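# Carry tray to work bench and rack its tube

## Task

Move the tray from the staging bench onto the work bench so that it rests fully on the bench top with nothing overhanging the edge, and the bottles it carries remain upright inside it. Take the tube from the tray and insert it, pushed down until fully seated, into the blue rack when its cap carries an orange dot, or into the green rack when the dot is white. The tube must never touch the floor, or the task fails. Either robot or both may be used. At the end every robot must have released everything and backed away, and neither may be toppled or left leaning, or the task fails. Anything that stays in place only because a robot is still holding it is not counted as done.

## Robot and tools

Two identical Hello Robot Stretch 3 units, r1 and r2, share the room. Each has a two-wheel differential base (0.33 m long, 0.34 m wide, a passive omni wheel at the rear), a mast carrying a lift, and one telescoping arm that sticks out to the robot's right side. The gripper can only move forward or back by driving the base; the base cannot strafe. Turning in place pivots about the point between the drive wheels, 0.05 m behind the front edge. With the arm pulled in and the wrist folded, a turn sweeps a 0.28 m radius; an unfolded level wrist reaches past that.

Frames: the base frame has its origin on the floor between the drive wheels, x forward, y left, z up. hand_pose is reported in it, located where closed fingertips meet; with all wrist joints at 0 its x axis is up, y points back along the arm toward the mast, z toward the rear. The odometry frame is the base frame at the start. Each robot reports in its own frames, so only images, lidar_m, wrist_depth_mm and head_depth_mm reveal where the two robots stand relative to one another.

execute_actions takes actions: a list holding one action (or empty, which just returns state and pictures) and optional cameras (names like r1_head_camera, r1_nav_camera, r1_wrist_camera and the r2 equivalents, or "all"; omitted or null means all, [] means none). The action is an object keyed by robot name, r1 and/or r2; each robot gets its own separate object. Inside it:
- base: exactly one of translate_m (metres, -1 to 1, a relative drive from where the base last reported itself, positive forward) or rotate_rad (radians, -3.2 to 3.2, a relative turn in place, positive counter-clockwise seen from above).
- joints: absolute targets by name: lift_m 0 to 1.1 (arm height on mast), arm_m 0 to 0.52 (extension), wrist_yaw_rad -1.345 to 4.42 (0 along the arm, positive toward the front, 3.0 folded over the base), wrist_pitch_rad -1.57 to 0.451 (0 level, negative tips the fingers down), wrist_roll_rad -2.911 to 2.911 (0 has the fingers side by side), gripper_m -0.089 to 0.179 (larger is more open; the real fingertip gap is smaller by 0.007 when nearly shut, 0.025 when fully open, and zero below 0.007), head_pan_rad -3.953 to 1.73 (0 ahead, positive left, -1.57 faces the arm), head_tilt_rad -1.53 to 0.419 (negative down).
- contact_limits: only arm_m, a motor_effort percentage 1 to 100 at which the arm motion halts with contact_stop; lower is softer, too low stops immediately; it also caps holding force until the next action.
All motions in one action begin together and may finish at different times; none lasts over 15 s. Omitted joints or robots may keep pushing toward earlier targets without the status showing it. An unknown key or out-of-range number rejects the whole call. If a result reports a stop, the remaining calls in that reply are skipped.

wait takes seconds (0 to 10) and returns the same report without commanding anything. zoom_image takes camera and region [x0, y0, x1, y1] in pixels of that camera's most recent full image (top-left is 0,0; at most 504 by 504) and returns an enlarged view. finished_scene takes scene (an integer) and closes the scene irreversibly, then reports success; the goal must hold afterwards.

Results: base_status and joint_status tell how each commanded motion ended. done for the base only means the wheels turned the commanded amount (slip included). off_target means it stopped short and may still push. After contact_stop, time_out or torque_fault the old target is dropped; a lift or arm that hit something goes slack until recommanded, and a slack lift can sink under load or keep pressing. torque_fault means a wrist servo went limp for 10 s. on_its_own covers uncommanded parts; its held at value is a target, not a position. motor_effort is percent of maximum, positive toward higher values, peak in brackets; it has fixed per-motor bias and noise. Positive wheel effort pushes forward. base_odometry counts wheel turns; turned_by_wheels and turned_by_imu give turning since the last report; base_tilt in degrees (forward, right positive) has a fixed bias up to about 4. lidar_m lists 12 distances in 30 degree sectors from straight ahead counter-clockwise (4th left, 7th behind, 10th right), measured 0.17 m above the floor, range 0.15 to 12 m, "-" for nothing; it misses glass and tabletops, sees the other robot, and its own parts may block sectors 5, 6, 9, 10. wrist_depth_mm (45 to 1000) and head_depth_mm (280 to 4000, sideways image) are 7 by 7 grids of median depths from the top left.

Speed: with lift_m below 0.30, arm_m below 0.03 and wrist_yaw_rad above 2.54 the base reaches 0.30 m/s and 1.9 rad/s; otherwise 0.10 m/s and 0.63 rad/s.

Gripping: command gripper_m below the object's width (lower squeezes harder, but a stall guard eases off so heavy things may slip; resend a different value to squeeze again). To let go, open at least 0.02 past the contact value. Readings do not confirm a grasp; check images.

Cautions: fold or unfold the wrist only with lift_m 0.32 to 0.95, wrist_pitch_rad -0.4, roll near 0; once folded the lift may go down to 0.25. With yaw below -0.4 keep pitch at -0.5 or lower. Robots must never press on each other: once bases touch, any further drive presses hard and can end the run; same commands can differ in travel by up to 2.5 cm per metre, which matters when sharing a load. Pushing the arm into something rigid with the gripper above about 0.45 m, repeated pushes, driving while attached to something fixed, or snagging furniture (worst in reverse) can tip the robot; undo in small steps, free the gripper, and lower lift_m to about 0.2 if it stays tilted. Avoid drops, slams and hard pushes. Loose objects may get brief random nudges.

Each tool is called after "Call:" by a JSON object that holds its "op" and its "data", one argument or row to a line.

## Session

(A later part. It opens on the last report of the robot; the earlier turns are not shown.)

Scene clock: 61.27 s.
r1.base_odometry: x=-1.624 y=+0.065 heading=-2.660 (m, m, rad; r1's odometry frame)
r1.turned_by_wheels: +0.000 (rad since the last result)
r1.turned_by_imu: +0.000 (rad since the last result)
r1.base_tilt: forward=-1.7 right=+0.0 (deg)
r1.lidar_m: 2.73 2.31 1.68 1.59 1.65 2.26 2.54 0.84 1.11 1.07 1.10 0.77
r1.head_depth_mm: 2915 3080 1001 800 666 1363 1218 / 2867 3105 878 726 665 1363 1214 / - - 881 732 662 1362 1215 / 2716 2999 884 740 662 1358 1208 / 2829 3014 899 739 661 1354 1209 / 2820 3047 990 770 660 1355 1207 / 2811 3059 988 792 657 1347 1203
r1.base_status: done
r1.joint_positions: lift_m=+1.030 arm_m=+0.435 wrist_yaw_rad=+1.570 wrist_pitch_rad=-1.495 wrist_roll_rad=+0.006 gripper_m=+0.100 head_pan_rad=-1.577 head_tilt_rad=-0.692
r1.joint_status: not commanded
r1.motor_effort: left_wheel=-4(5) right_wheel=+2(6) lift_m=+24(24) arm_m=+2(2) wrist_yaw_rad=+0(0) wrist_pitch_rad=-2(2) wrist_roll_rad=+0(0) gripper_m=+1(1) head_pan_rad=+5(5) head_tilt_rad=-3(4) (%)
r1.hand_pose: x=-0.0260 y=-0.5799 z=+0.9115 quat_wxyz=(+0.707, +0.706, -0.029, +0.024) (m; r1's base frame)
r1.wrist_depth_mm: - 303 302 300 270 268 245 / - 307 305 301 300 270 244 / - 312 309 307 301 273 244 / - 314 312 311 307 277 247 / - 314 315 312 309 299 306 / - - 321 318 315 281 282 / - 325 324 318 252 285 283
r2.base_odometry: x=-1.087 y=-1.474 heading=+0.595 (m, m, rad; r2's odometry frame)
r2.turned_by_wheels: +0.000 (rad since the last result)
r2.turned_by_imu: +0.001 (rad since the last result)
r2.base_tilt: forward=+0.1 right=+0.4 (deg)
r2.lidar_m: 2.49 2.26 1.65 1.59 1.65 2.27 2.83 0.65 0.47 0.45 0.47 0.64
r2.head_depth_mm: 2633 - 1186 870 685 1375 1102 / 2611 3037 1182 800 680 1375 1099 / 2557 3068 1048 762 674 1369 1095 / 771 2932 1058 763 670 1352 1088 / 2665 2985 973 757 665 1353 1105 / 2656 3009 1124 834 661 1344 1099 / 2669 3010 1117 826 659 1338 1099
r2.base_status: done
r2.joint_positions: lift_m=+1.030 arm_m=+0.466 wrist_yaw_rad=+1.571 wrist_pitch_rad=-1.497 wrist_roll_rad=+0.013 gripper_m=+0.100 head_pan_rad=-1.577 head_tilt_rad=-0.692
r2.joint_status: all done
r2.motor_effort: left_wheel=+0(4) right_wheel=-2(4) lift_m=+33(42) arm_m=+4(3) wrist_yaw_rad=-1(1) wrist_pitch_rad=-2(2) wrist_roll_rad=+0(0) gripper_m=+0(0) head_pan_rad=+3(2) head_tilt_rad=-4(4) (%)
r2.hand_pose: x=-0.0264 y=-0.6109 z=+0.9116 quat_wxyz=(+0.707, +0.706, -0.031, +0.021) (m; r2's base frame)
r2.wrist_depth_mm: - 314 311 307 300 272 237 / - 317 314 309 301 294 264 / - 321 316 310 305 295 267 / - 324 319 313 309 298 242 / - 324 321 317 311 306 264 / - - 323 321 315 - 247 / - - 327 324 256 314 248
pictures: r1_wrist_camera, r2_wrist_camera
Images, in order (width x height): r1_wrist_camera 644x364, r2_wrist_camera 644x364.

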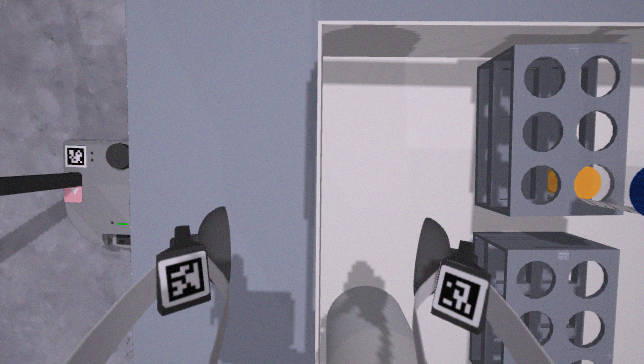

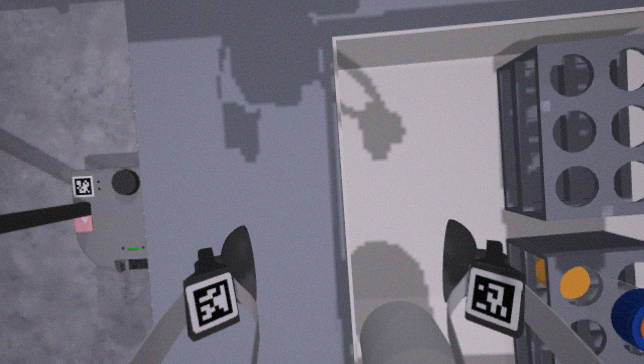

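Call:
{"op": "execute_actions", "data": {
  "actions": [
    {"r1":{"joints":{"lift_m":0.945}},"r2":{"joints":{"lift_m":0.945}}}
  ],
  "cameras": []
}}

Call:
{"op": "execute_actions", "data": {
  "actions": [
    {"r1":{"joints":{"gripper_m":-0.04}},"r2":{"joints":{"gripper_m":-0.04}}}
  ],
  "cameras": []
}}

Call:
{"op": "execute_actions", "data": {
  "actions": [
    {"r1":{"joints":{"lift_m":1.0}},"r2":{"joints":{"lift_m":1.0}}}
  ],
  "cameras": []
}}

Call:
{"op": "execute_actions", "data": {
  "actions": [
    {"r1":{"base":{"translate_m":-0.7},"joints":{"lift_m":1.09}},"r2":{"base":{"translate_m":0.697},"joints":{"lift_m":1.09}}}
  ],
  "cameras": ["r1_head_camera"]
}}

Scene clock: 69.10 s.
r1.base_odometry: x=-1.624 y=+0.065 heading=-2.660 (m, m, rad; r1's odometry frame)
r1.turned_by_wheels: +0.000 (rad since the last result)
r1.turned_by_imu: +0.000 (rad since the last result)
r1.base_tilt: forward=-1.7 right=+0.0 (deg)
r1.lidar_m: 2.73 2.31 1.67 1.59 1.65 2.27 2.55 0.84 1.11 1.06 1.10 0.77
r1.head_depth_mm: 2820 - - 798 665 1362 1217 / 2747 3023 864 727 662 1357 1212 / 797 - 849 732 662 1358 1214 / 780 2974 876 740 663 1361 1210 / 2817 3012 886 739 662 1353 1208 / 2820 3062 989 767 659 1351 1204 / 2847 3049 987 790 658 1352 1205
r1.base_status: not commanded
r1.joint_positions: lift_m=+0.945 arm_m=+0.435 wrist_yaw_rad=+1.570 wrist_pitch_rad=-1.495 wrist_roll_rad=+0.006 gripper_m=+0.100 head_pan_rad=-1.577 head_tilt_rad=-0.692
r1.joint_status: all done
r1.motor_effort: left_wheel=-4(4) right_wheel=+3(3) lift_m=+22(23) arm_m=+2(3) wrist_yaw_rad=+0(1) wrist_pitch_rad=-2(2) wrist_roll_rad=+0(0) gripper_m=+1(1) head_pan_rad=+4(5) head_tilt_rad=-5(3) (%)
r1.hand_pose: x=-0.0260 y=-0.5799 z=+0.8265 quat_wxyz=(+0.707, +0.706, -0.029, +0.024) (m; r1's base frame)
r1.wrist_depth_mm: 938 221 219 217 215 214 184 / 923 222 221 219 216 216 186 / 967 225 224 220 219 220 189 / 229 229 226 224 222 221 191 / - 231 231 226 226 224 194 / - 233 232 231 229 225 196 / - 236 234 232 230 230 198
r2.base_odometry: x=-1.087 y=-1.474 heading=+0.595 (m, m, rad; r2's odometry frame)
r2.turned_by_wheels: +0.000 (rad since the last result)
r2.turned_by_imu: +0.000 (rad since the last result)
r2.base_tilt: forward=+0.2 right=+0.4 (deg)
r2.lidar_m: 2.49 2.26 1.65 1.59 1.66 2.26 2.82 0.64 0.47 0.45 0.47 0.64
r2.head_depth_mm: 2676 3026 - - 662 1369 1106 / 2720 2886 1109 793 678 1361 1097 / 2677 - 1053 761 673 1370 1098 / 1318 2248 1053 802 670 1354 1088 / 2653 2966 979 757 666 1354 1107 / 2649 3038 1125 832 663 1356 1098 / 2674 3012 1116 828 657 1339 1101
r2.base_status: not commanded
r2.joint_positions: lift_m=+0.945 arm_m=+0.466 wrist_yaw_rad=+1.571 wrist_pitch_rad=-1.497 wrist_roll_rad=+0.013 gripper_m=+0.100 head_pan_rad=-1.577 head_tilt_rad=-0.692
r2.joint_status: all done
r2.motor_effort: left_wheel=+0(1) right_wheel=-1(2) lift_m=+33(34) arm_m=+3(3) wrist_yaw_rad=-1(1) wrist_pitch_rad=-2(2) wrist_roll_rad=+0(0) gripper_m=+1(1) head_pan_rad=+3(3) head_tilt_rad=-5(4) (%)
r2.hand_pose: x=-0.0264 y=-0.6109 z=+0.8266 quat_wxyz=(+0.707, +0.706, -0.031, +0.021) (m; r2's base frame)
r2.wrist_depth_mm: - 228 224 221 215 214 203 / - 230 227 224 217 215 206 / - 232 228 226 220 216 208 / - 235 230 228 222 219 211 / - 236 232 230 225 221 218 / - 239 235 231 225 - 216 / - 242 238 233 227 226 193
pictures: none
No camera images: the call's "cameras" was empty. Leave "cameras" out to get every camera's image.

Scene clock: 71.00 s.
r1.base_odometry: x=-1.624 y=+0.065 heading=-2.660 (m, m, rad; r1's odometry frame)
r1.turned_by_wheels: +0.000 (rad since the last result)
r1.turned_by_imu: +0.000 (rad since the last result)
r1.base_tilt: forward=-1.7 right=+0.1 (deg)
r1.lidar_m: 2.74 2.31 1.67 1.59 1.65 2.27 2.54 0.84 1.11 1.07 1.11 0.77
r1.head_depth_mm: 2842 - - 800 665 1358 1218 / 2758 3019 882 717 663 1363 1216 / 798 - 844 734 662 1360 1210 / 783 3015 874 744 662 1359 1212 / 2839 3008 873 744 660 1352 1211 / 2822 3067 987 770 658 1358 1205 / 2822 3068 986 789 658 1353 1208
r1.base_status: not commanded
r1.joint_positions: lift_m=+0.945 arm_m=+0.435 wrist_yaw_rad=+1.572 wrist_pitch_rad=-1.494 wrist_roll_rad=+0.004 gripper_m=-0.039 head_pan_rad=-1.577 head_tilt_rad=-0.692
r1.joint_status: all done
r1.motor_effort: left_wheel=-3(5) right_wheel=+2(2) lift_m=+28(28) arm_m=+2(3) wrist_yaw_rad=-3(2) wrist_pitch_rad=-3(3) wrist_roll_rad=+1(1) gripper_m=-21(99) head_pan_rad=+5(5) head_tilt_rad=-3(4) (%)
r1.hand_pose: x=-0.0257 y=-0.5799 z=+0.8263 quat_wxyz=(+0.707, +0.706, -0.028, +0.026) (m; r1's base frame)
r1.wrist_depth_mm: 949 220 218 217 212 213 184 / 978 222 220 217 216 215 186 / 975 224 224 219 219 218 191 / 229 228 226 223 221 219 190 / - 231 228 223 223 223 191 / - 232 231 - 225 225 200 / - 236 235 231 228 227 197
r2.base_odometry: x=-1.087 y=-1.474 heading=+0.595 (m, m, rad; r2's odometry frame)
r2.turned_by_wheels: +0.000 (rad since the last result)
r2.turned_by_imu: +0.000 (rad since the last result)
r2.base_tilt: forward=+0.1 right=+0.3 (deg)
r2.lidar_m: 2.48 2.26 1.65 1.59 1.65 2.26 2.82 0.64 0.47 0.45 0.47 0.64
r2.head_depth_mm: 2687 2992 - - 663 1379 1107 / 2680 2911 1109 791 679 1375 1099 / 2670 - 1056 757 675 1361 1095 / 1318 2239 1055 838 672 1366 1092 / 2629 2936 976 757 667 1359 1107 / 2682 2985 1128 838 662 1343 1101 / 2675 3022 1112 826 658 1341 1103
r2.base_status: not commanded
r2.joint_positions: lift_m=+0.945 arm_m=+0.466 wrist_yaw_rad=+1.571 wrist_pitch_rad=-1.492 wrist_roll_rad=+0.013 gripper_m=-0.039 head_pan_rad=-1.577 head_tilt_rad=-0.692
r2.joint_status: all done
r2.motor_effort: left_wheel=+2(2) right_wheel=-3(3) lift_m=+40(41) arm_m=+3(3) wrist_yaw_rad=-2(2) wrist_pitch_rad=-3(3) wrist_roll_rad=+0(0) gripper_m=-19(91) head_pan_rad=+3(3) head_tilt_rad=-4(4) (%)
r2.hand_pose: x=-0.0252 y=-0.6110 z=+0.8263 quat_wxyz=(+0.707, +0.706, -0.032, +0.023) (m; r2's base frame)
r2.wrist_depth_mm: - 228 224 221 213 211 200 / - 229 226 222 217 213 205 / - 231 228 225 218 216 207 / - 233 229 227 220 216 209 / - 235 231 229 222 219 212 / - 238 235 - 223 221 214 / - 240 236 233 227 223 214
pictures: none
No camera images: the call's "cameras" was empty. Leave "cameras" out to get every camera's image.

Scene clock: 72.33 s.
r1.base_odometry: x=-1.624 y=+0.065 heading=-2.660 (m, m, rad; r1's odometry frame)
r1.turned_by_wheels: +0.000 (rad since the last result)
r1.turned_by_imu: +0.000 (rad since the last result)
r1.base_tilt: forward=-1.6 right=+0.0 (deg)
r1.lidar_m: 2.73 2.31 1.67 1.59 1.65 2.26 2.54 0.84 1.11 1.07 1.10 0.77
r1.head_depth_mm: - 2999 1002 776 664 1361 1210 / 2925 3094 651 734 665 1367 1214 / - - 821 733 663 1360 1215 / 2733 3020 820 711 662 1361 1208 / 2817 2951 810 708 661 1361 1209 / 2827 3055 993 770 659 1354 1201 / 2861 3067 992 788 658 1354 1208
r1.base_status: not commanded
r1.joint_positions: lift_m=+1.000 arm_m=+0.435 wrist_yaw_rad=+1.572 wrist_pitch_rad=-1.493 wrist_roll_rad=+0.004 gripper_m=-0.039 head_pan_rad=-1.577 head_tilt_rad=-0.692
r1.joint_status: all done
r1.motor_effort: left_wheel=-3(3) right_wheel=+1(2) lift_m=+34(35) arm_m=+3(3) wrist_yaw_rad=-3(2) wrist_pitch_rad=-3(3) wrist_roll_rad=+1(1) gripper_m=-21(21) head_pan_rad=+5(5) head_tilt_rad=-4(3) (%)
r1.hand_pose: x=-0.0256 y=-0.5799 z=+0.8810 quat_wxyz=(+0.707, +0.706, -0.028, +0.026) (m; r1's base frame)
r1.wrist_depth_mm: - 271 270 269 215 214 185 / - 276 274 273 218 216 188 / - 278 278 221 220 218 191 / - 281 280 224 220 220 190 / - 286 284 224 224 223 193 / - 286 289 - 225 225 200 / - 294 291 230 228 228 196
r2.base_odometry: x=-1.087 y=-1.474 heading=+0.595 (m, m, rad; r2's odometry frame)
r2.turned_by_wheels: +0.000 (rad since the last result)
r2.turned_by_imu: +0.000 (rad since the last result)
r2.base_tilt: forward=+0.2 right=+0.3 (deg)
r2.lidar_m: 2.48 2.26 1.65 1.59 1.65 2.27 2.82 0.64 0.47 0.45 0.47 0.64
r2.head_depth_mm: 2695 - 1076 865 684 1383 1103 / 2642 3150 1177 773 680 1375 1103 / 2592 3026 871 744 673 1365 1097 / 866 2865 847 764 671 1361 1096 / 2639 2975 910 758 667 1343 1110 / 2680 3008 1124 831 661 1350 1100 / 2642 3012 1116 828 657 1336 1094
r2.base_status: not commanded
r2.joint_positions: lift_m=+1.000 arm_m=+0.466 wrist_yaw_rad=+1.571 wrist_pitch_rad=-1.490 wrist_roll_rad=+0.013 gripper_m=-0.039 head_pan_rad=-1.577 head_tilt_rad=-0.692
r2.joint_status: all done
r2.motor_effort: left_wheel=+2(2) right_wheel=-3(3) lift_m=+54(56) arm_m=+3(2) wrist_yaw_rad=-2(1) wrist_pitch_rad=-4(4) wrist_roll_rad=+0(0) gripper_m=-18(19) head_pan_rad=+2(2) head_tilt_rad=-4(4) (%)
r2.hand_pose: x=-0.0248 y=-0.6110 z=+0.8809 quat_wxyz=(+0.707, +0.706, -0.032, +0.024) (m; r2's base frame)
r2.wrist_depth_mm: - 284 280 275 212 211 201 / - 287 281 278 215 213 204 / - 288 283 281 218 215 207 / - 291 286 284 220 217 208 / - 293 288 286 222 219 213 / - 296 291 - 223 221 214 / - 299 295 289 228 224 215
pictures: none
No camera images: the call's "cameras" was empty. Leave "cameras" out to get every camera's image.

Scene clock: 80.87 s.
r1.base_odometry: x=-1.003 y=+0.389 heading=-2.660 (m, m, rad; r1's odometry frame)
r1.turned_by_wheels: +0.000 (rad since the last result)
r1.turned_by_imu: +0.005 (rad since the last result)
r1.base_tilt: forward=-1.6 right=+0.0 (deg)
r1.lidar_m: 3.42 2.29 1.65 1.58 1.67 2.27 1.86 1.87 3.27 0.42 1.11 1.41
r1.head_depth_mm: 2842 3007 2194 1961 1619 1394 1216 / 2823 596 617 1931 1619 1384 1216 / - 896 641 819 663 1307 1188 / 2716 904 641 798 662 1333 1188 / 2746 821 640 793 661 1358 1209 / 2854 3027 922 790 659 1347 1207 / 2866 3074 987 788 658 1348 1207
r1.base_status: done
r1.joint_positions: lift_m=+1.090 arm_m=+0.435 wrist_yaw_rad=+1.572 wrist_pitch_rad=-1.494 wrist_roll_rad=+0.004 gripper_m=-0.039 head_pan_rad=-1.577 head_tilt_rad=-0.692
r1.joint_status: all done
r1.motor_effort: left_wheel=-3(7) right_wheel=+1(4) lift_m=+35(35) arm_m=+2(3) wrist_yaw_rad=-2(2) wrist_pitch_rad=-3(4) wrist_roll_rad=+1(1) gripper_m=-21(21) head_pan_rad=+5(5) head_tilt_rad=-3(3) (%)
r1.hand_pose: x=-0.0259 y=-0.5800 z=+0.9710 quat_wxyz=(+0.707, +0.706, -0.028, +0.026) (m; r1's base frame)
r1.wrist_depth_mm: - - 356 355 216 213 185 / - - 358 359 217 216 187 / - - 366 362 220 218 193 / - 373 371 364 222 221 191 / - - 375 367 223 223 193 / - - - - 225 226 206 / - - - 229 227 226 197
r2.base_odometry: x=-0.510 y=-1.083 heading=+0.595 (m, m, rad; r2's odometry frame)
r2.turned_by_wheels: +0.000 (rad since the last result)
r2.turned_by_imu: +0.002 (rad since the last result)
r2.base_tilt: forward=+0.1 right=+0.3 (deg)
r2.lidar_m: 1.79 2.26 1.65 1.59 1.65 2.27 3.53 0.64 0.47 0.44 3.32 1.81
r2.head_depth_mm: 2736 3029 1188 866 682 1387 1107 / 2666 2957 643 829 678 1375 1096 / 2619 959 775 821 674 1366 1092 / 2636 1225 797 815 669 1265 1114 / 2705 2848 762 1853 1591 1350 1156 / 2697 3000 2760 2049 1612 1344 1144 / 2682 3031 2749 2032 1610 1340 1142
r2.base_status: done
r2.joint_positions: lift_m=+1.090 arm_m=+0.466 wrist_yaw_rad=+1.571 wrist_pitch_rad=-1.492 wrist_roll_rad=+0.013 gripper_m=-0.039 head_pan_rad=-1.577 head_tilt_rad=-0.692
r2.joint_status: all done
r2.motor_effort: left_wheel=+1(6) right_wheel=-3(4) lift_m=+54(55) arm_m=+2(3) wrist_yaw_rad=-1(1) wrist_pitch_rad=-3(4) wrist_roll_rad=+0(0) gripper_m=-19(18) head_pan_rad=+2(2) head_tilt_rad=-4(4) (%)
r2.hand_pose: x=-0.0252 y=-0.6110 z=+0.9709 quat_wxyz=(+0.707, +0.706, -0.032, +0.023) (m; r2's base frame)
r2.wrist_depth_mm: - - - - 213 210 200 / - - - - 215 212 204 / - - - - 217 214 207 / - - 382 375 220 216 209 / - - 383 377 222 219 215 / - - 387 - 224 221 215 / - - 389 384 227 223 214
pictures: r1_head_camera (sideways: a quarter turn clockwise sets it upright)
Images, in order (width x height): r1_head_camera 896x504.

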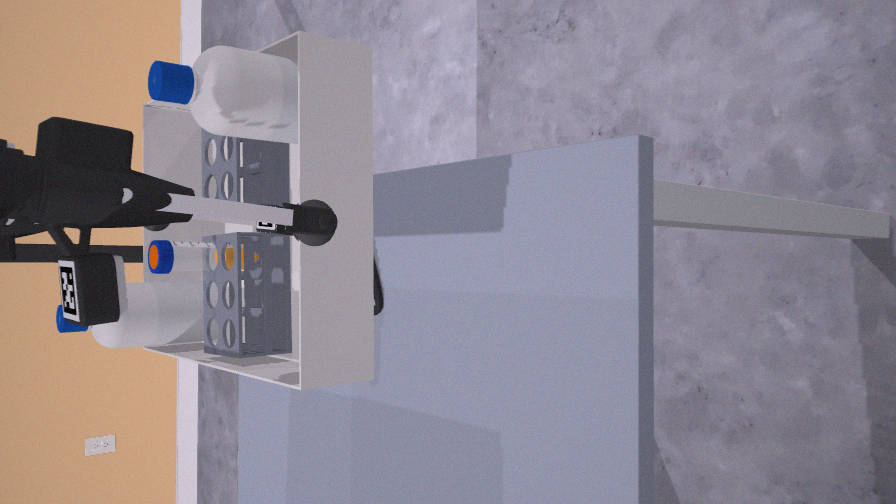

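Clean. Continue.

Call:
{"op": "execute_actions", "data": {
  "actions": [
    {"r1":{"base":{"translate_m":-1.0}},"r2":{"base":{"translate_m":0.996}}}
  ],
  "cameras": []
}}

Call:
{"op": "execute_actions", "data": {
  "actions": [
    {"r1":{"base":{"translate_m":-1.0}},"r2":{"base":{"translate_m":0.996}}}
  ],
  "cameras": ["r1_nav_camera","r2_nav_camera","r2_head_camera"]
}}

Scene clock: 94.83 s.
r1.base_odometry: x=-0.117 y=+0.852 heading=-2.660 (m, m, rad; r1's odometry frame)
r1.turned_by_wheels: +0.000 (rad since the last result)
r1.turned_by_imu: +0.008 (rad since the last result)
r1.base_tilt: forward=-1.7 right=+0.0 (deg)
r1.lidar_m: 2.37 2.24 1.66 1.61 1.67 2.30 2.28 0.92 1.34 1.53 1.41 1.01
r1.head_depth_mm: 2842 3011 2214 1960 1627 1389 1212 / 2839 597 617 1951 1621 1394 1215 / - 902 644 1895 1623 1382 1209 / 2142 843 643 1834 1618 1379 1209 / 2743 822 643 1879 1624 1379 1212 / 2837 3076 2244 1924 1600 1377 1206 / 2837 3100 2398 1937 1599 1382 1204
r1.base_status: done
r1.joint_positions: lift_m=+1.090 arm_m=+0.435 wrist_yaw_rad=+1.571 wrist_pitch_rad=-1.499 wrist_roll_rad=+0.004 gripper_m=-0.039 head_pan_rad=-1.577 head_tilt_rad=-0.692
r1.joint_status: not commanded
r1.motor_effort: left_wheel=-4(8) right_wheel=+3(4) lift_m=+35(34) arm_m=+1(2) wrist_yaw_rad=-1(2) wrist_pitch_rad=+0(3) wrist_roll_rad=+1(1) gripper_m=-21(22) head_pan_rad=+5(5) head_tilt_rad=-4(4) (%)
r1.hand_pose: x=-0.0269 y=-0.5800 z=+0.9710 quat_wxyz=(+0.707, +0.706, -0.027, +0.024) (m; r1's base frame)
r1.wrist_depth_mm: - - - - 215 213 185 / - - - - 217 216 209 / - - - - 219 218 196 / - - - - 222 220 191 / - - - - 224 223 192 / - - - - 225 225 213 / - - - 231 227 227 197
r2.base_odometry: x=+0.315 y=-0.525 heading=+0.595 (m, m, rad; r2's odometry frame)
r2.turned_by_wheels: +0.000 (rad since the last result)
r2.turned_by_imu: +0.002 (rad since the last result)
r2.base_tilt: forward=-0.1 right=+0.3 (deg)
r2.lidar_m: 1.79 2.25 1.65 1.59 1.65 2.26 1.77 1.10 1.48 1.54 1.32 0.87
r2.head_depth_mm: 2763 3066 2925 2147 1666 1381 1177 / 2692 2952 646 2038 1654 1370 1173 / 2657 957 778 2015 1662 1360 1166 / 2643 1223 806 1871 1644 1360 1158 / 2682 2887 758 1869 1634 1347 1159 / 2664 3031 2786 2044 1619 1345 1149 / 2702 3008 2722 2035 1610 1337 1145
r2.base_status: done
r2.joint_positions: lift_m=+1.090 arm_m=+0.466 wrist_yaw_rad=+1.571 wrist_pitch_rad=-1.496 wrist_roll_rad=+0.013 gripper_m=-0.039 head_pan_rad=-1.577 head_tilt_rad=-0.692
r2.joint_status: not commanded
r2.motor_effort: left_wheel=+1(4) right_wheel=-2(2) lift_m=+54(54) arm_m=+1(2) wrist_yaw_rad=-2(2) wrist_pitch_rad=-2(3) wrist_roll_rad=+0(0) gripper_m=-19(20) head_pan_rad=+3(3) head_tilt_rad=-4(3) (%)
r2.hand_pose: x=-0.0263 y=-0.6111 z=+0.9709 quat_wxyz=(+0.707, +0.706, -0.031, +0.022) (m; r2's base frame)
r2.wrist_depth_mm: - - - - 212 210 200 / - - - - 214 212 204 / - - - - 218 214 207 / - - - - 220 216 209 / - - - - 222 219 211 / - - - - 223 222 215 / - - - - 228 224 216
pictures: none
No camera images: the call's "cameras" was empty. Leave "cameras" out to get every camera's image.

Scene clock: 106.37 s.
r1.base_odometry: x=+0.770 y=+1.315 heading=-2.661 (m, m, rad; r1's odometry frame)
r1.turned_by_wheels: +0.000 (rad since the last result)
r1.turned_by_imu: +0.008 (rad since the last result)
r1.base_tilt: forward=-1.6 right=+0.0 (deg)
r1.lidar_m: 1.95 2.26 1.67 1.61 1.68 2.31 3.32 1.31 1.10 1.06 0.44 2.19
r1.head_depth_mm: 2820 3043 667 799 666 1359 1213 / 2817 594 615 797 663 1354 1213 / - 890 640 798 662 1356 1205 / 2699 829 640 794 662 1354 1211 / 2779 821 642 791 660 1355 1190 / 2824 3083 989 791 659 767 1170 / 2856 3080 2424 1935 691 1352 1206
r1.base_status: done
r1.joint_positions: lift_m=+1.090 arm_m=+0.435 wrist_yaw_rad=+1.569 wrist_pitch_rad=-1.501 wrist_roll_rad=+0.006 gripper_m=-0.039 head_pan_rad=-1.577 head_tilt_rad=-0.692
r1.joint_status: not commanded
r1.motor_effort: left_wheel=-6(9) right_wheel=+3(6) lift_m=+34(34) arm_m=+1(1) wrist_yaw_rad=+0(1) wrist_pitch_rad=+0(1) wrist_roll_rad=+0(1) gripper_m=-21(21) head_pan_rad=+5(5) head_tilt_rad=-3(4) (%)
r1.hand_pose: x=-0.0275 y=-0.5800 z=+0.9710 quat_wxyz=(+0.707, +0.706, -0.027, +0.022) (m; r1's base frame)
r1.wrist_depth_mm: - - 356 354 214 212 184 / - - 359 356 216 216 209 / - - 362 368 218 217 195 / - 372 370 368 221 220 194 / - - 375 298 224 224 192 / - - 380 - 226 225 201 / - - 385 304 228 227 198
r2.base_odometry: x=+1.140 y=+0.033 heading=+0.595 (m, m, rad; r2's odometry frame)
r2.turned_by_wheels: +0.000 (rad since the last result)
r2.turned_by_imu: +0.002 (rad since the last result)
r2.base_tilt: forward=+0.2 right=+0.3 (deg)
r2.lidar_m: 3.26 2.24 1.65 1.59 1.65 2.26 2.05 2.28 0.47 0.46 0.48 0.66
r2.head_depth_mm: 2715 3033 2903 2110 681 1351 1173 / 2695 2989 642 830 678 866 1121 / 2671 954 779 824 675 1359 1113 / 2665 1228 802 817 669 1353 1111 / 2681 2871 745 813 665 1356 1113 / 2673 3016 1125 833 661 1346 1108 / 2687 3041 1109 831 658 1339 1097
r2.base_status: done
r2.joint_positions: lift_m=+1.090 arm_m=+0.466 wrist_yaw_rad=+1.570 wrist_pitch_rad=-1.498 wrist_roll_rad=+0.013 gripper_m=-0.039 head_pan_rad=-1.577 head_tilt_rad=-0.692
r2.joint_status: not commanded
r2.motor_effort: left_wheel=+0(4) right_wheel=-1(3) lift_m=+54(54) arm_m=+1(1) wrist_yaw_rad=-1(1) wrist_pitch_rad=-1(2) wrist_roll_rad=+0(0) gripper_m=-18(20) head_pan_rad=+3(3) head_tilt_rad=-4(4) (%)
r2.hand_pose: x=-0.0268 y=-0.6111 z=+0.9709 quat_wxyz=(+0.707, +0.707, -0.030, +0.021) (m; r2's base frame)
r2.wrist_depth_mm: - - 370 365 212 209 196 / - - 374 369 215 212 203 / - - 379 373 217 214 206 / - - 379 374 219 217 208 / - - 384 377 222 219 211 / - - 386 - 223 221 215 / - - 392 386 227 224 198
pictures: r1_nav_camera (sideways: a quarter turn counterclockwise sets it upright), r2_head_camera (sideways: a quarter turn clockwise sets it upright), r2_nav_camera (sideways: a quarter turn counterclockwise sets it upright)
Images, in order (width x height): r1_nav_camera 672x504, r2_head_camera 896x504, r2_nav_camera 672x504.

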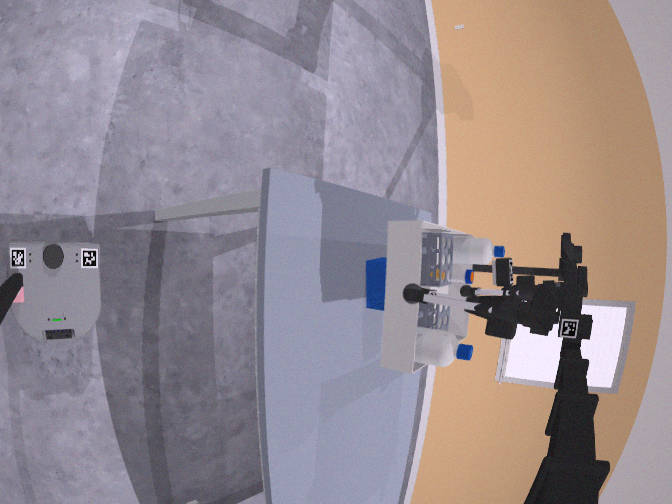

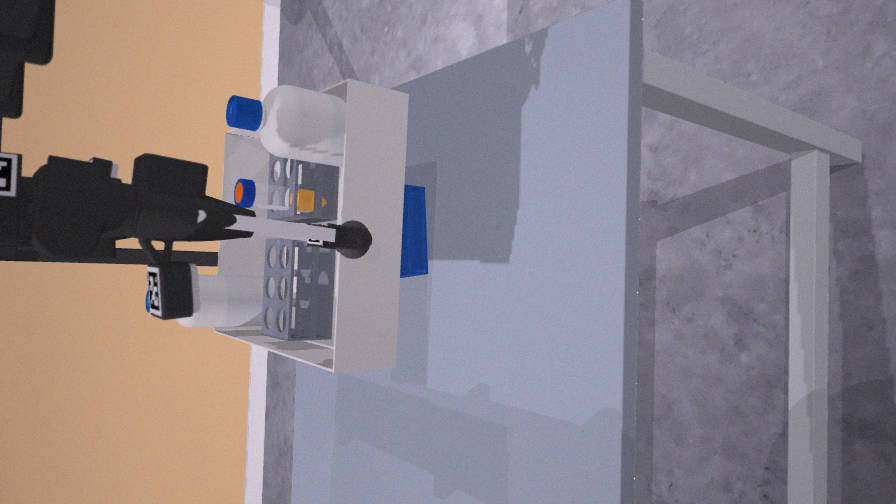

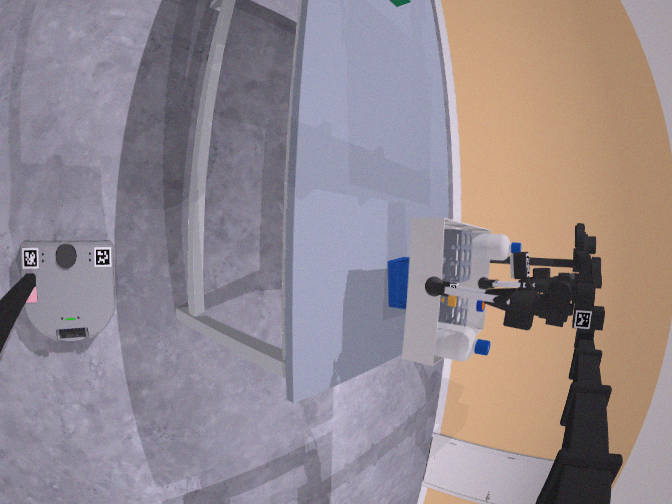

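Call:
{"op": "execute_actions", "data": {
  "actions": [
    {"r1":{"base":{"translate_m":-0.37},"joints":{"arm_m":0.385}},"r2":{"base":{"translate_m":0.366},"joints":{"arm_m":0.516}}}
  ],
  "cameras": ["r1_nav_camera"]
}}

Call:
{"op": "execute_actions", "data": {
  "actions": [
    {"r1":{"joints":{"lift_m":0.955}},"r2":{"joints":{"lift_m":0.955}}}
  ],
  "cameras": []
}}

Call:
{"op": "execute_actions", "data": {
  "actions": [
    {"r1":{"joints":{"lift_m":0.946}},"r2":{"joints":{"lift_m":0.946}}}
  ],
  "cameras": []
}}

Call:
{"op": "execute_actions", "data": {
  "actions": [
    {"r1":{"joints":{"gripper_m":0.07}},"r2":{"joints":{"gripper_m":0.08}}}
  ],
  "cameras": []
}}

Call:
{"op": "execute_actions", "data": {
  "actions": [
    {"r1":{"joints":{"lift_m":1.09}},"r2":{"joints":{"lift_m":1.09}}}
  ],
  "cameras": []
}}

Call:
{"op": "execute_actions", "data": {
  "actions": [
    {"r1":{"base":{"translate_m":0.03},"joints":{"arm_m":0.5,"wrist_yaw_rad":0.0,"wrist_pitch_rad":-1.15,"wrist_roll_rad":0,"head_tilt_rad":-0.8}},"r2":{"joints":{"arm_m":0.01}}}
  ],
  "cameras": ["r1_head_camera","r1_wrist_camera"]
}}

Scene clock: 119.30 s.
r1.base_odometry: x=+1.098 y=+1.486 heading=-2.661 (m, m, rad; r1's odometry frame)
r1.turned_by_wheels: +0.000 (rad since the last result)
r1.turned_by_imu: +0.002 (rad since the last result)
r1.base_tilt: forward=-1.6 right=+0.0 (deg)
r1.lidar_m: 2.31 2.27 1.68 1.62 1.69 2.33 2.96 0.97 1.10 1.06 1.11 0.65
r1.head_depth_mm: 2815 3026 576 776 665 1331 1213 / 2755 857 572 775 663 1366 1214 / - 800 686 775 664 1358 1216 / 2747 796 686 774 661 1361 1212 / 2785 777 685 770 661 1359 1212 / 2834 3070 921 790 659 1351 1210 / 2819 3086 987 791 659 1352 1205
r1.base_status: done
r1.joint_positions: lift_m=+1.090 arm_m=+0.385 wrist_yaw_rad=+1.569 wrist_pitch_rad=-1.500 wrist_roll_rad=+0.006 gripper_m=-0.039 head_pan_rad=-1.577 head_tilt_rad=-0.692
r1.joint_status: all done
r1.motor_effort: left_wheel=-5(11) right_wheel=+3(5) lift_m=+35(35) arm_m=-2(3) wrist_yaw_rad=+2(2) wrist_pitch_rad=+0(1) wrist_roll_rad=+0(0) gripper_m=-20(21) head_pan_rad=+5(5) head_tilt_rad=-3(3) (%)
r1.hand_pose: x=-0.0274 y=-0.5304 z=+0.9710 quat_wxyz=(+0.707, +0.706, -0.028, +0.022) (m; r1's base frame)
r1.wrist_depth_mm: - - 357 353 215 212 183 / - - 363 357 217 217 194 / - - 371 363 219 218 193 / - - 373 368 222 221 191 / - - 376 223 224 224 191 / - - 379 - 225 226 201 / - - 387 231 229 227 197
r2.base_odometry: x=+1.443 y=+0.239 heading=+0.595 (m, m, rad; r2's odometry frame)
r2.turned_by_wheels: +0.000 (rad since the last result)
r2.turned_by_imu: +0.001 (rad since the last result)
r2.base_tilt: forward=+0.2 right=+0.3 (deg)
r2.lidar_m: 2.90 2.24 1.64 1.59 1.65 2.26 2.41 0.65 0.48 0.46 0.48 0.66
r2.head_depth_mm: 2746 3038 1192 869 683 1387 1127 / 2716 2967 695 863 680 1377 1128 / 2704 2908 711 853 677 1365 1114 / 2635 986 712 845 673 1357 1115 / 2681 2863 737 842 667 1355 1109 / 2708 3046 1124 833 662 1339 1105 / 2694 3049 1114 829 658 1336 1100
r2.base_status: done
r2.joint_positions: lift_m=+1.090 arm_m=+0.516 wrist_yaw_rad=+1.570 wrist_pitch_rad=-1.498 wrist_roll_rad=+0.013 gripper_m=-0.039 head_pan_rad=-1.577 head_tilt_rad=-0.692
r2.joint_status: all done
r2.motor_effort: left_wheel=+0(3) right_wheel=-1(5) lift_m=+54(54) arm_m=+3(5) wrist_yaw_rad=-1(1) wrist_pitch_rad=-1(1) wrist_roll_rad=+0(0) gripper_m=-18(18) head_pan_rad=+3(3) head_tilt_rad=-4(4) (%)
r2.hand_pose: x=-0.0267 y=-0.6609 z=+0.9709 quat_wxyz=(+0.707, +0.707, -0.030, +0.021) (m; r2's base frame)
r2.wrist_depth_mm: - 374 369 364 212 209 196 / - 379 374 367 215 212 203 / - 387 376 369 217 214 206 / - 385 380 375 219 216 208 / - 389 387 380 222 220 210 / - - 387 - 224 222 215 / - - 390 384 227 224 197
pictures: r1_nav_camera (sideways: a quarter turn counterclockwise sets it upright)
Images, in order (width x height): r1_nav_camera 672x504.

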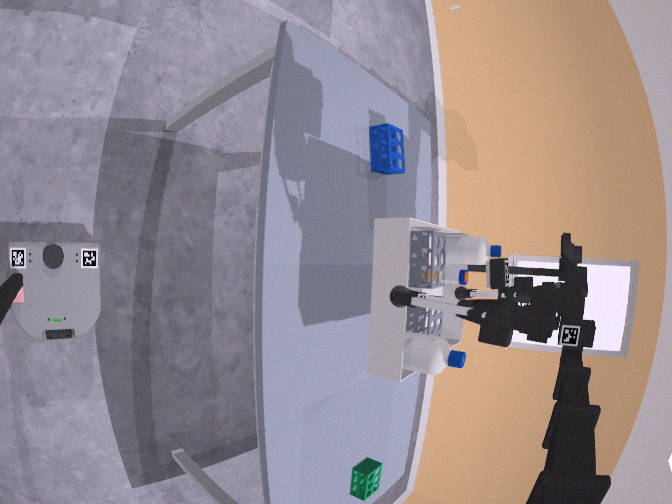

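Scene clock: 121.37 s.
r1.base_odometry: x=+1.098 y=+1.486 heading=-2.661 (m, m, rad; r1's odometry frame)
r1.turned_by_wheels: +0.000 (rad since the last result)
r1.turned_by_imu: +0.000 (rad since the last result)
r1.base_tilt: forward=-1.7 right=+0.0 (deg)
r1.lidar_m: 2.32 2.27 1.67 1.61 1.69 2.33 2.96 0.97 1.09 1.06 1.10 0.65
r1.head_depth_mm: 2787 - 949 767 665 1335 1213 / 2753 3062 860 658 664 1358 1210 / 727 - 801 777 662 1353 1215 / 2758 3042 817 775 661 1360 1208 / 2828 3087 853 776 661 1353 1209 / 2840 3088 989 772 659 1351 1210 / 2838 3080 987 789 657 1350 1207
r1.base_status: not commanded
r1.joint_positions: lift_m=+0.955 arm_m=+0.385 wrist_yaw_rad=+1.569 wrist_pitch_rad=-1.500 wrist_roll_rad=+0.006 gripper_m=-0.039 head_pan_rad=-1.577 head_tilt_rad=-0.692
r1.joint_status: all done
r1.motor_effort: left_wheel=-5(6) right_wheel=+3(3) lift_m=+28(32) arm_m=-2(2) wrist_yaw_rad=+2(1) wrist_pitch_rad=+0(1) wrist_roll_rad=+0(0) gripper_m=-20(21) head_pan_rad=+5(5) head_tilt_rad=-4(4) (%)
r1.hand_pose: x=-0.0274 y=-0.5304 z=+0.8363 quat_wxyz=(+0.707, +0.706, -0.028, +0.022) (m; r1's base frame)
r1.wrist_depth_mm: 953 229 227 224 214 211 184 / 954 234 229 229 217 215 195 / - 235 234 231 220 219 192 / - 237 237 233 221 220 192 / - 241 238 224 224 222 191 / - 244 244 - 226 226 201 / - 248 247 231 227 228 197
r2.base_odometry: x=+1.443 y=+0.239 heading=+0.595 (m, m, rad; r2's odometry frame)
r2.turned_by_wheels: +0.000 (rad since the last result)
r2.turned_by_imu: +0.000 (rad since the last result)
r2.base_tilt: forward=+0.1 right=+0.4 (deg)
r2.lidar_m: 2.89 2.23 1.65 1.59 1.64 2.27 2.41 0.65 0.48 0.46 0.48 0.66
r2.head_depth_mm: 2669 2981 - - 664 1382 1121 / 2685 2914 1067 800 679 1377 1127 / 2648 3189 1053 780 674 1367 1118 / 1255 2920 960 786 669 1365 1111 / 2667 3049 1002 782 666 1352 1109 / 2676 3006 1129 834 661 1352 1096 / 2679 3016 1112 826 659 1340 1098
r2.base_status: not commanded
r2.joint_positions: lift_m=+0.955 arm_m=+0.516 wrist_yaw_rad=+1.570 wrist_pitch_rad=-1.498 wrist_roll_rad=+0.013 gripper_m=-0.039 head_pan_rad=-1.577 head_tilt_rad=-0.692
r2.joint_status: all done
r2.motor_effort: left_wheel=+0(0) right_wheel=-1(1) lift_m=+41(50) arm_m=+3(3) wrist_yaw_rad=-1(1) wrist_pitch_rad=-1(1) wrist_roll_rad=+0(0) gripper_m=-19(18) head_pan_rad=+2(3) head_tilt_rad=-4(4) (%)
r2.hand_pose: x=-0.0267 y=-0.6609 z=+0.8363 quat_wxyz=(+0.707, +0.707, -0.030, +0.021) (m; r2's base frame)
r2.wrist_depth_mm: 239 236 234 229 211 209 197 / 243 239 236 233 215 212 203 / 244 242 239 234 216 214 206 / 246 243 240 236 219 216 208 / 249 245 243 238 222 219 210 / 250 248 245 - 223 222 214 / 256 250 247 244 228 224 197
pictures: none
No camera images: the call's "cameras" was empty. Leave "cameras" out to get every camera's image.

Scene clock: 122.07 s.
r1.base_odometry: x=+1.098 y=+1.486 heading=-2.661 (m, m, rad; r1's odometry frame)
r1.turned_by_wheels: +0.000 (rad since the last result)
r1.turned_by_imu: +0.000 (rad since the last result)
r1.base_tilt: forward=-1.7 right=+0.0 (deg)
r1.lidar_m: 2.32 2.26 1.67 1.62 1.69 2.34 2.96 0.97 1.10 1.06 1.10 0.65
r1.head_depth_mm: 2818 - - 757 665 1340 1219 / 2770 3108 955 661 665 1359 1210 / 734 - - 790 663 1356 1215 / 1459 3069 866 790 663 1351 1207 / 2809 3062 897 790 660 1359 1213 / 2835 3085 989 792 659 1359 1206 / 2828 3074 988 791 659 1349 1201
r1.base_status: not commanded
r1.joint_positions: lift_m=+0.946 arm_m=+0.385 wrist_yaw_rad=+1.569 wrist_pitch_rad=-1.500 wrist_roll_rad=+0.006 gripper_m=-0.039 head_pan_rad=-1.577 head_tilt_rad=-0.692
r1.joint_status: all done
r1.motor_effort: left_wheel=-5(5) right_wheel=+3(3) lift_m=+29(29) arm_m=-2(2) wrist_yaw_rad=+2(1) wrist_pitch_rad=+0(1) wrist_roll_rad=+0(0) gripper_m=-20(20) head_pan_rad=+5(5) head_tilt_rad=-4(4) (%)
r1.hand_pose: x=-0.0274 y=-0.5304 z=+0.8273 quat_wxyz=(+0.707, +0.706, -0.028, +0.022) (m; r1's base frame)
r1.wrist_depth_mm: 939 219 218 216 214 212 184 / 944 222 221 220 217 214 195 / 939 226 224 224 218 218 192 / - 228 227 226 220 221 191 / - 230 230 223 225 223 190 / - 233 232 - 226 224 200 / - 239 237 231 228 226 198
r2.base_odometry: x=+1.443 y=+0.239 heading=+0.595 (m, m, rad; r2's odometry frame)
r2.turned_by_wheels: +0.000 (rad since the last result)
r2.turned_by_imu: +0.000 (rad since the last result)
r2.base_tilt: forward=+0.1 right=+0.2 (deg)
r2.lidar_m: 2.90 2.24 1.65 1.59 1.65 2.27 2.41 0.65 0.48 0.46 0.48 0.66
r2.head_depth_mm: 2679 3022 - - 662 1373 1127 / 2698 2900 1060 800 678 1373 1128 / 2724 3077 1059 783 674 1366 1117 / 1315 2857 1013 787 670 1358 1109 / 2692 2999 1048 782 666 1344 1114 / 2676 2982 1124 835 662 1340 1103 / 2675 3019 1115 827 657 1333 1099
r2.base_status: not commanded
r2.joint_positions: lift_m=+0.946 arm_m=+0.516 wrist_yaw_rad=+1.570 wrist_pitch_rad=-1.498 wrist_roll_rad=+0.013 gripper_m=-0.039 head_pan_rad=-1.577 head_tilt_rad=-0.692
r2.joint_status: all done
r2.motor_effort: left_wheel=+1(0) right_wheel=-1(1) lift_m=+42(40) arm_m=+3(4) wrist_yaw_rad=-1(1) wrist_pitch_rad=-1(1) wrist_roll_rad=+0(0) gripper_m=-18(19) head_pan_rad=+2(3) head_tilt_rad=-4(4) (%)
r2.hand_pose: x=-0.0267 y=-0.6609 z=+0.8273 quat_wxyz=(+0.707, +0.707, -0.030, +0.021) (m; r2's base frame)
r2.wrist_depth_mm: 230 227 225 221 212 210 196 / 232 228 226 222 215 212 204 / 235 232 228 225 216 214 206 / 237 234 231 228 219 216 208 / 239 236 233 229 222 219 210 / 241 238 234 - 224 221 214 / 245 241 237 234 227 224 196
pictures: none
No camera images: the call's "cameras" was empty. Leave "cameras" out to get every camera's image.

Scene clock: 123.77 s.
r1.base_odometry: x=+1.098 y=+1.486 heading=-2.661 (m, m, rad; r1's odometry frame)
r1.turned_by_wheels: +0.000 (rad since the last result)
r1.turned_by_imu: +0.000 (rad since the last result)
r1.base_tilt: forward=-1.6 right=+0.0 (deg)
r1.lidar_m: 2.32 2.26 1.67 1.62 1.69 2.33 2.96 0.96 1.09 1.06 1.10 0.65
r1.head_depth_mm: 2800 - - 779 665 1337 1216 / 2727 3048 956 662 664 1355 1215 / 731 - - 794 661 1358 1216 / 1462 3046 868 790 661 1353 1209 / 2827 3089 898 790 660 1354 1209 / 2831 3090 990 791 660 1355 1208 / 2840 3076 987 790 657 1347 1208
r1.base_status: not commanded
r1.joint_positions: lift_m=+0.946 arm_m=+0.385 wrist_yaw_rad=+1.569 wrist_pitch_rad=-1.500 wrist_roll_rad=+0.006 gripper_m=+0.070 head_pan_rad=-1.577 head_tilt_rad=-0.692
r1.joint_status: all done
r1.motor_effort: left_wheel=-4(5) right_wheel=+3(3) lift_m=+28(29) arm_m=-3(2) wrist_yaw_rad=+1(1) wrist_pitch_rad=+0(0) wrist_roll_rad=+0(0) gripper_m=+1(99) head_pan_rad=+5(4) head_tilt_rad=-3(3) (%)
r1.hand_pose: x=-0.0274 y=-0.5304 z=+0.8273 quat_wxyz=(+0.707, +0.706, -0.028, +0.022) (m; r1's base frame)
r1.wrist_depth_mm: 936 220 218 217 215 213 182 / 950 223 222 220 218 217 193 / 993 227 225 222 220 221 192 / - 227 229 226 223 223 192 / - 231 229 229 227 225 194 / - 237 234 231 - 228 201 / - 239 237 233 233 230 200
r2.base_odometry: x=+1.443 y=+0.239 heading=+0.595 (m, m, rad; r2's odometry frame)
r2.turned_by_wheels: +0.000 (rad since the last result)
r2.turned_by_imu: +0.000 (rad since the last result)
r2.base_tilt: forward=+0.1 right=+0.3 (deg)
r2.lidar_m: 2.90 2.24 1.65 1.59 1.65 2.26 2.41 0.65 0.48 0.46 0.48 0.66
r2.head_depth_mm: 2694 2991 - - 663 1382 1128 / 2707 2926 1065 801 680 1367 1127 / 2710 3135 1054 782 675 1370 1116 / 1317 2868 1063 786 670 1366 1109 / 2694 3007 1029 782 666 1358 1109 / 2686 3022 1125 834 661 1342 1107 / 2693 3023 1113 825 658 1340 1101
r2.base_status: not commanded
r2.joint_positions: lift_m=+0.946 arm_m=+0.516 wrist_yaw_rad=+1.570 wrist_pitch_rad=-1.498 wrist_roll_rad=+0.013 gripper_m=+0.080 head_pan_rad=-1.577 head_tilt_rad=-0.692
r2.joint_status: all done
r2.motor_effort: left_wheel=+0(0) right_wheel=-1(1) lift_m=+41(41) arm_m=+3(3) wrist_yaw_rad=-1(1) wrist_pitch_rad=-1(1) wrist_roll_rad=+0(0) gripper_m=+0(83) head_pan_rad=+2(2) head_tilt_rad=-4(4) (%)
r2.hand_pose: x=-0.0268 y=-0.6609 z=+0.8273 quat_wxyz=(+0.707, +0.707, -0.030, +0.021) (m; r2's base frame)
r2.wrist_depth_mm: 231 228 225 221 211 215 194 / 233 231 227 223 219 216 207 / 235 232 229 226 220 218 210 / 238 235 232 228 223 220 212 / 239 238 234 231 225 222 213 / 244 239 - 232 227 224 216 / 245 242 238 234 229 227 195
pictures: none
No camera images: the call's "cameras" was empty. Leave "cameras" out to get every camera's image.

Scene clock: 125.90 s.
r1.base_odometry: x=+1.098 y=+1.486 heading=-2.661 (m, m, rad; r1's odometry frame)
r1.turned_by_wheels: +0.000 (rad since the last result)
r1.turned_by_imu: +0.000 (rad since the last result)
r1.base_tilt: forward=-1.5 right=+0.0 (deg)
r1.lidar_m: 2.31 2.26 1.68 1.62 1.68 2.33 2.96 0.97 1.10 1.06 1.10 0.65
r1.head_depth_mm: 2807 3037 1003 777 664 1338 1215 / 2789 3062 954 662 664 1360 1212 / - 3036 960 793 663 1360 1215 / 2730 2984 928 790 662 1355 1217 / 2780 3047 898 789 659 1354 1211 / 2839 3078 988 790 659 1349 1208 / 2846 3069 985 789 658 1352 1207
r1.base_status: not commanded
r1.joint_positions: lift_m=+1.090 arm_m=+0.385 wrist_yaw_rad=+1.569 wrist_pitch_rad=-1.500 wrist_roll_rad=+0.006 gripper_m=+0.070 head_pan_rad=-1.577 head_tilt_rad=-0.692
r1.joint_status: all done
r1.motor_effort: left_wheel=-4(6) right_wheel=+3(3) lift_m=+29(30) arm_m=-2(2) wrist_yaw_rad=+2(0) wrist_pitch_rad=+0(1) wrist_roll_rad=+0(0) gripper_m=+0(0) head_pan_rad=+5(5) head_tilt_rad=-3(4) (%)
r1.hand_pose: x=-0.0274 y=-0.5304 z=+0.9713 quat_wxyz=(+0.707, +0.706, -0.028, +0.022) (m; r1's base frame)
r1.wrist_depth_mm: - - 356 356 352 352 352 / - - 360 360 354 306 344 / - - 366 364 362 329 341 / - - 372 365 364 307 334 / - - 377 374 370 339 365 / - - 381 372 - 333 372 / - - 388 369 345 320 378
r2.base_odometry: x=+1.443 y=+0.239 heading=+0.595 (m, m, rad; r2's odometry frame)
r2.turned_by_wheels: +0.000 (rad since the last result)
r2.turned_by_imu: +0.000 (rad since the last result)
r2.base_tilt: forward=+0.1 right=+0.3 (deg)
r2.lidar_m: 2.89 2.24 1.65 1.59 1.65 2.26 2.41 0.65 0.48 0.46 0.48 0.66
r2.head_depth_mm: 2722 3028 1191 867 684 1373 1125 / 2690 3020 1178 801 680 1368 1123 / 2626 3096 1065 780 675 1369 1117 / 2644 3059 1063 788 669 1354 1114 / 2679 3028 1017 781 666 1351 1109 / 2706 3049 1129 835 662 1344 1101 / 2699 3048 1118 828 657 1339 1097
r2.base_status: not commanded
r2.joint_positions: lift_m=+1.090 arm_m=+0.516 wrist_yaw_rad=+1.570 wrist_pitch_rad=-1.498 wrist_roll_rad=+0.013 gripper_m=+0.080 head_pan_rad=-1.577 head_tilt_rad=-0.692
r2.joint_status: all done
r2.motor_effort: left_wheel=-1(0) right_wheel=-1(1) lift_m=+46(46) arm_m=+3(3) wrist_yaw_rad=-1(1) wrist_pitch_rad=-1(1) wrist_roll_rad=+0(0) gripper_m=+1(0) head_pan_rad=+3(3) head_tilt_rad=-4(4) (%)
r2.hand_pose: x=-0.0268 y=-0.6609 z=+0.9712 quat_wxyz=(+0.707, +0.707, -0.030, +0.021) (m; r2's base frame)
r2.wrist_depth_mm: - 375 369 367 361 353 351 / - 378 376 368 360 318 336 / - 382 378 374 366 335 354 / - 384 379 375 368 332 356 / - 389 384 379 375 339 360 / - - - 384 373 311 337 / - - 391 387 262 343 345
pictures: none
No camera images: the call's "cameras" was empty. Leave "cameras" out to get every camera's image.

Scene clock: 130.80 s.
r1.base_odometry: x=+1.071 y=+1.472 heading=-2.661 (m, m, rad; r1's odometry frame)
r1.turned_by_wheels: +0.000 (rad since the last result)
r1.turned_by_imu: +0.000 (rad since the last result)
r1.base_tilt: forward=-1.6 right=+0.0 (deg)
r1.lidar_m: 2.29 2.27 1.67 1.61 1.68 2.32 2.98 0.99 1.09 1.06 0.67 0.63
r1.head_depth_mm: 2922 1073 655 690 656 1319 1169 / 2868 1071 789 684 653 1321 1173 / 2923 961 808 682 652 1323 1172 / 2828 890 806 682 652 1319 1166 / 2908 1025 810 679 651 1315 1172 / 2912 1058 851 711 649 1319 1169 / 2909 1054 825 711 648 1306 1162
r1.base_status: done
r1.joint_positions: lift_m=+1.090 arm_m=+0.500 wrist_yaw_rad=+0.002 wrist_pitch_rad=-1.159 wrist_roll_rad=+0.004 gripper_m=+0.070 head_pan_rad=-1.577 head_tilt_rad=-0.790
r1.joint_status: all done
r1.motor_effort: left_wheel=-4(7) right_wheel=+2(6) lift_m=+29(28) arm_m=+2(2) wrist_yaw_rad=-3(3) wrist_pitch_rad=+4(5) wrist_roll_rad=-2(1) gripper_m=+1(1) head_pan_rad=+4(5) head_tilt_rad=-4(16) (%)
r1.hand_pose: x=-0.0215 y=-0.7252 z=+0.9841 quat_wxyz=(+0.591, +0.387, -0.592, -0.388) (m; r1's base frame)
r1.wrist_depth_mm: 453 455 455 454 462 455 457 / 431 432 426 378 438 439 440 / 411 414 408 401 410 404 421 / 353 393 390 400 399 395 401 / 355 381 378 326 388 348 383 / 366 369 311 317 - 323 373 / 354 354 350 351 355 320 356
r2.base_odometry: x=+1.443 y=+0.239 heading=+0.595 (m, m, rad; r2's odometry frame)
r2.turned_by_wheels: +0.000 (rad since the last result)
r2.turned_by_imu: +0.000 (rad since the last result)
r2.base_tilt: forward=+0.1 right=+0.2 (deg)
r2.lidar_m: 2.89 2.24 1.65 1.59 1.65 2.26 2.41 0.65 0.48 0.46 0.48 0.66
r2.head_depth_mm: - - - - - 1317 1127 / - - - - - - 1121 / - - - - - - 1118 / 2631 2920 1053 786 713 1363 1114 / 2699 3025 1019 785 - 1290 1106 / 2686 2993 1125 834 - 1282 1106 / 2697 3052 1122 829 675 1307 1100
r2.base_status: not commanded
r2.joint_positions: lift_m=+1.090 arm_m=+0.010 wrist_yaw_rad=+1.570 wrist_pitch_rad=-1.498 wrist_roll_rad=+0.013 gripper_m=+0.080 head_pan_rad=-1.577 head_tilt_rad=-0.692
r2.joint_status: all done
r2.motor_effort: left_wheel=+0(0) right_wheel=-1(1) lift_m=+46(46) arm_m=-4(5) wrist_yaw_rad=-1(0) wrist_pitch_rad=-1(1) wrist_roll_rad=+0(0) gripper_m=+1(0) head_pan_rad=+2(2) head_tilt_rad=-4(4) (%)
r2.hand_pose: x=-0.0268 y=-0.1555 z=+0.9712 quat_wxyz=(+0.707, +0.707, -0.030, +0.021) (m; r2's base frame)
r2.wrist_depth_mm: - - - - - - 352 / - - - - - - 356 / - - - - - - 360 / - - - - - - 365 / - - - - - - 366 / - - - - - - 371 / - - - - - - 373
pictures: r1_head_camera (sideways: a quarter turn clockwise sets it upright), r1_wrist_camera
Images, in order (width x height): r1_head_camera 896x504, r1_wrist_camera 644x364.

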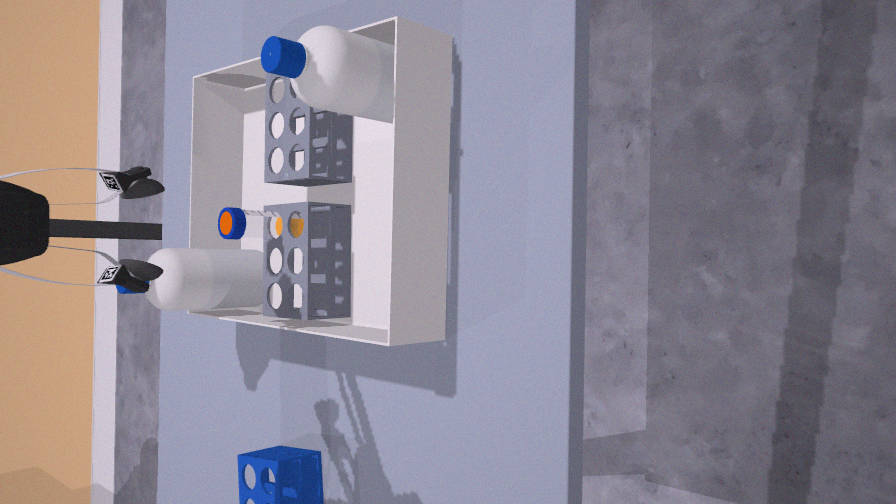

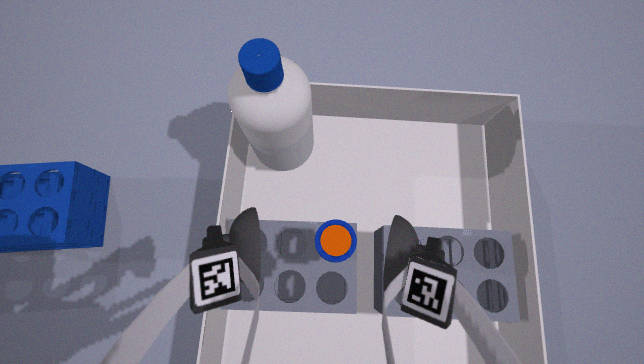

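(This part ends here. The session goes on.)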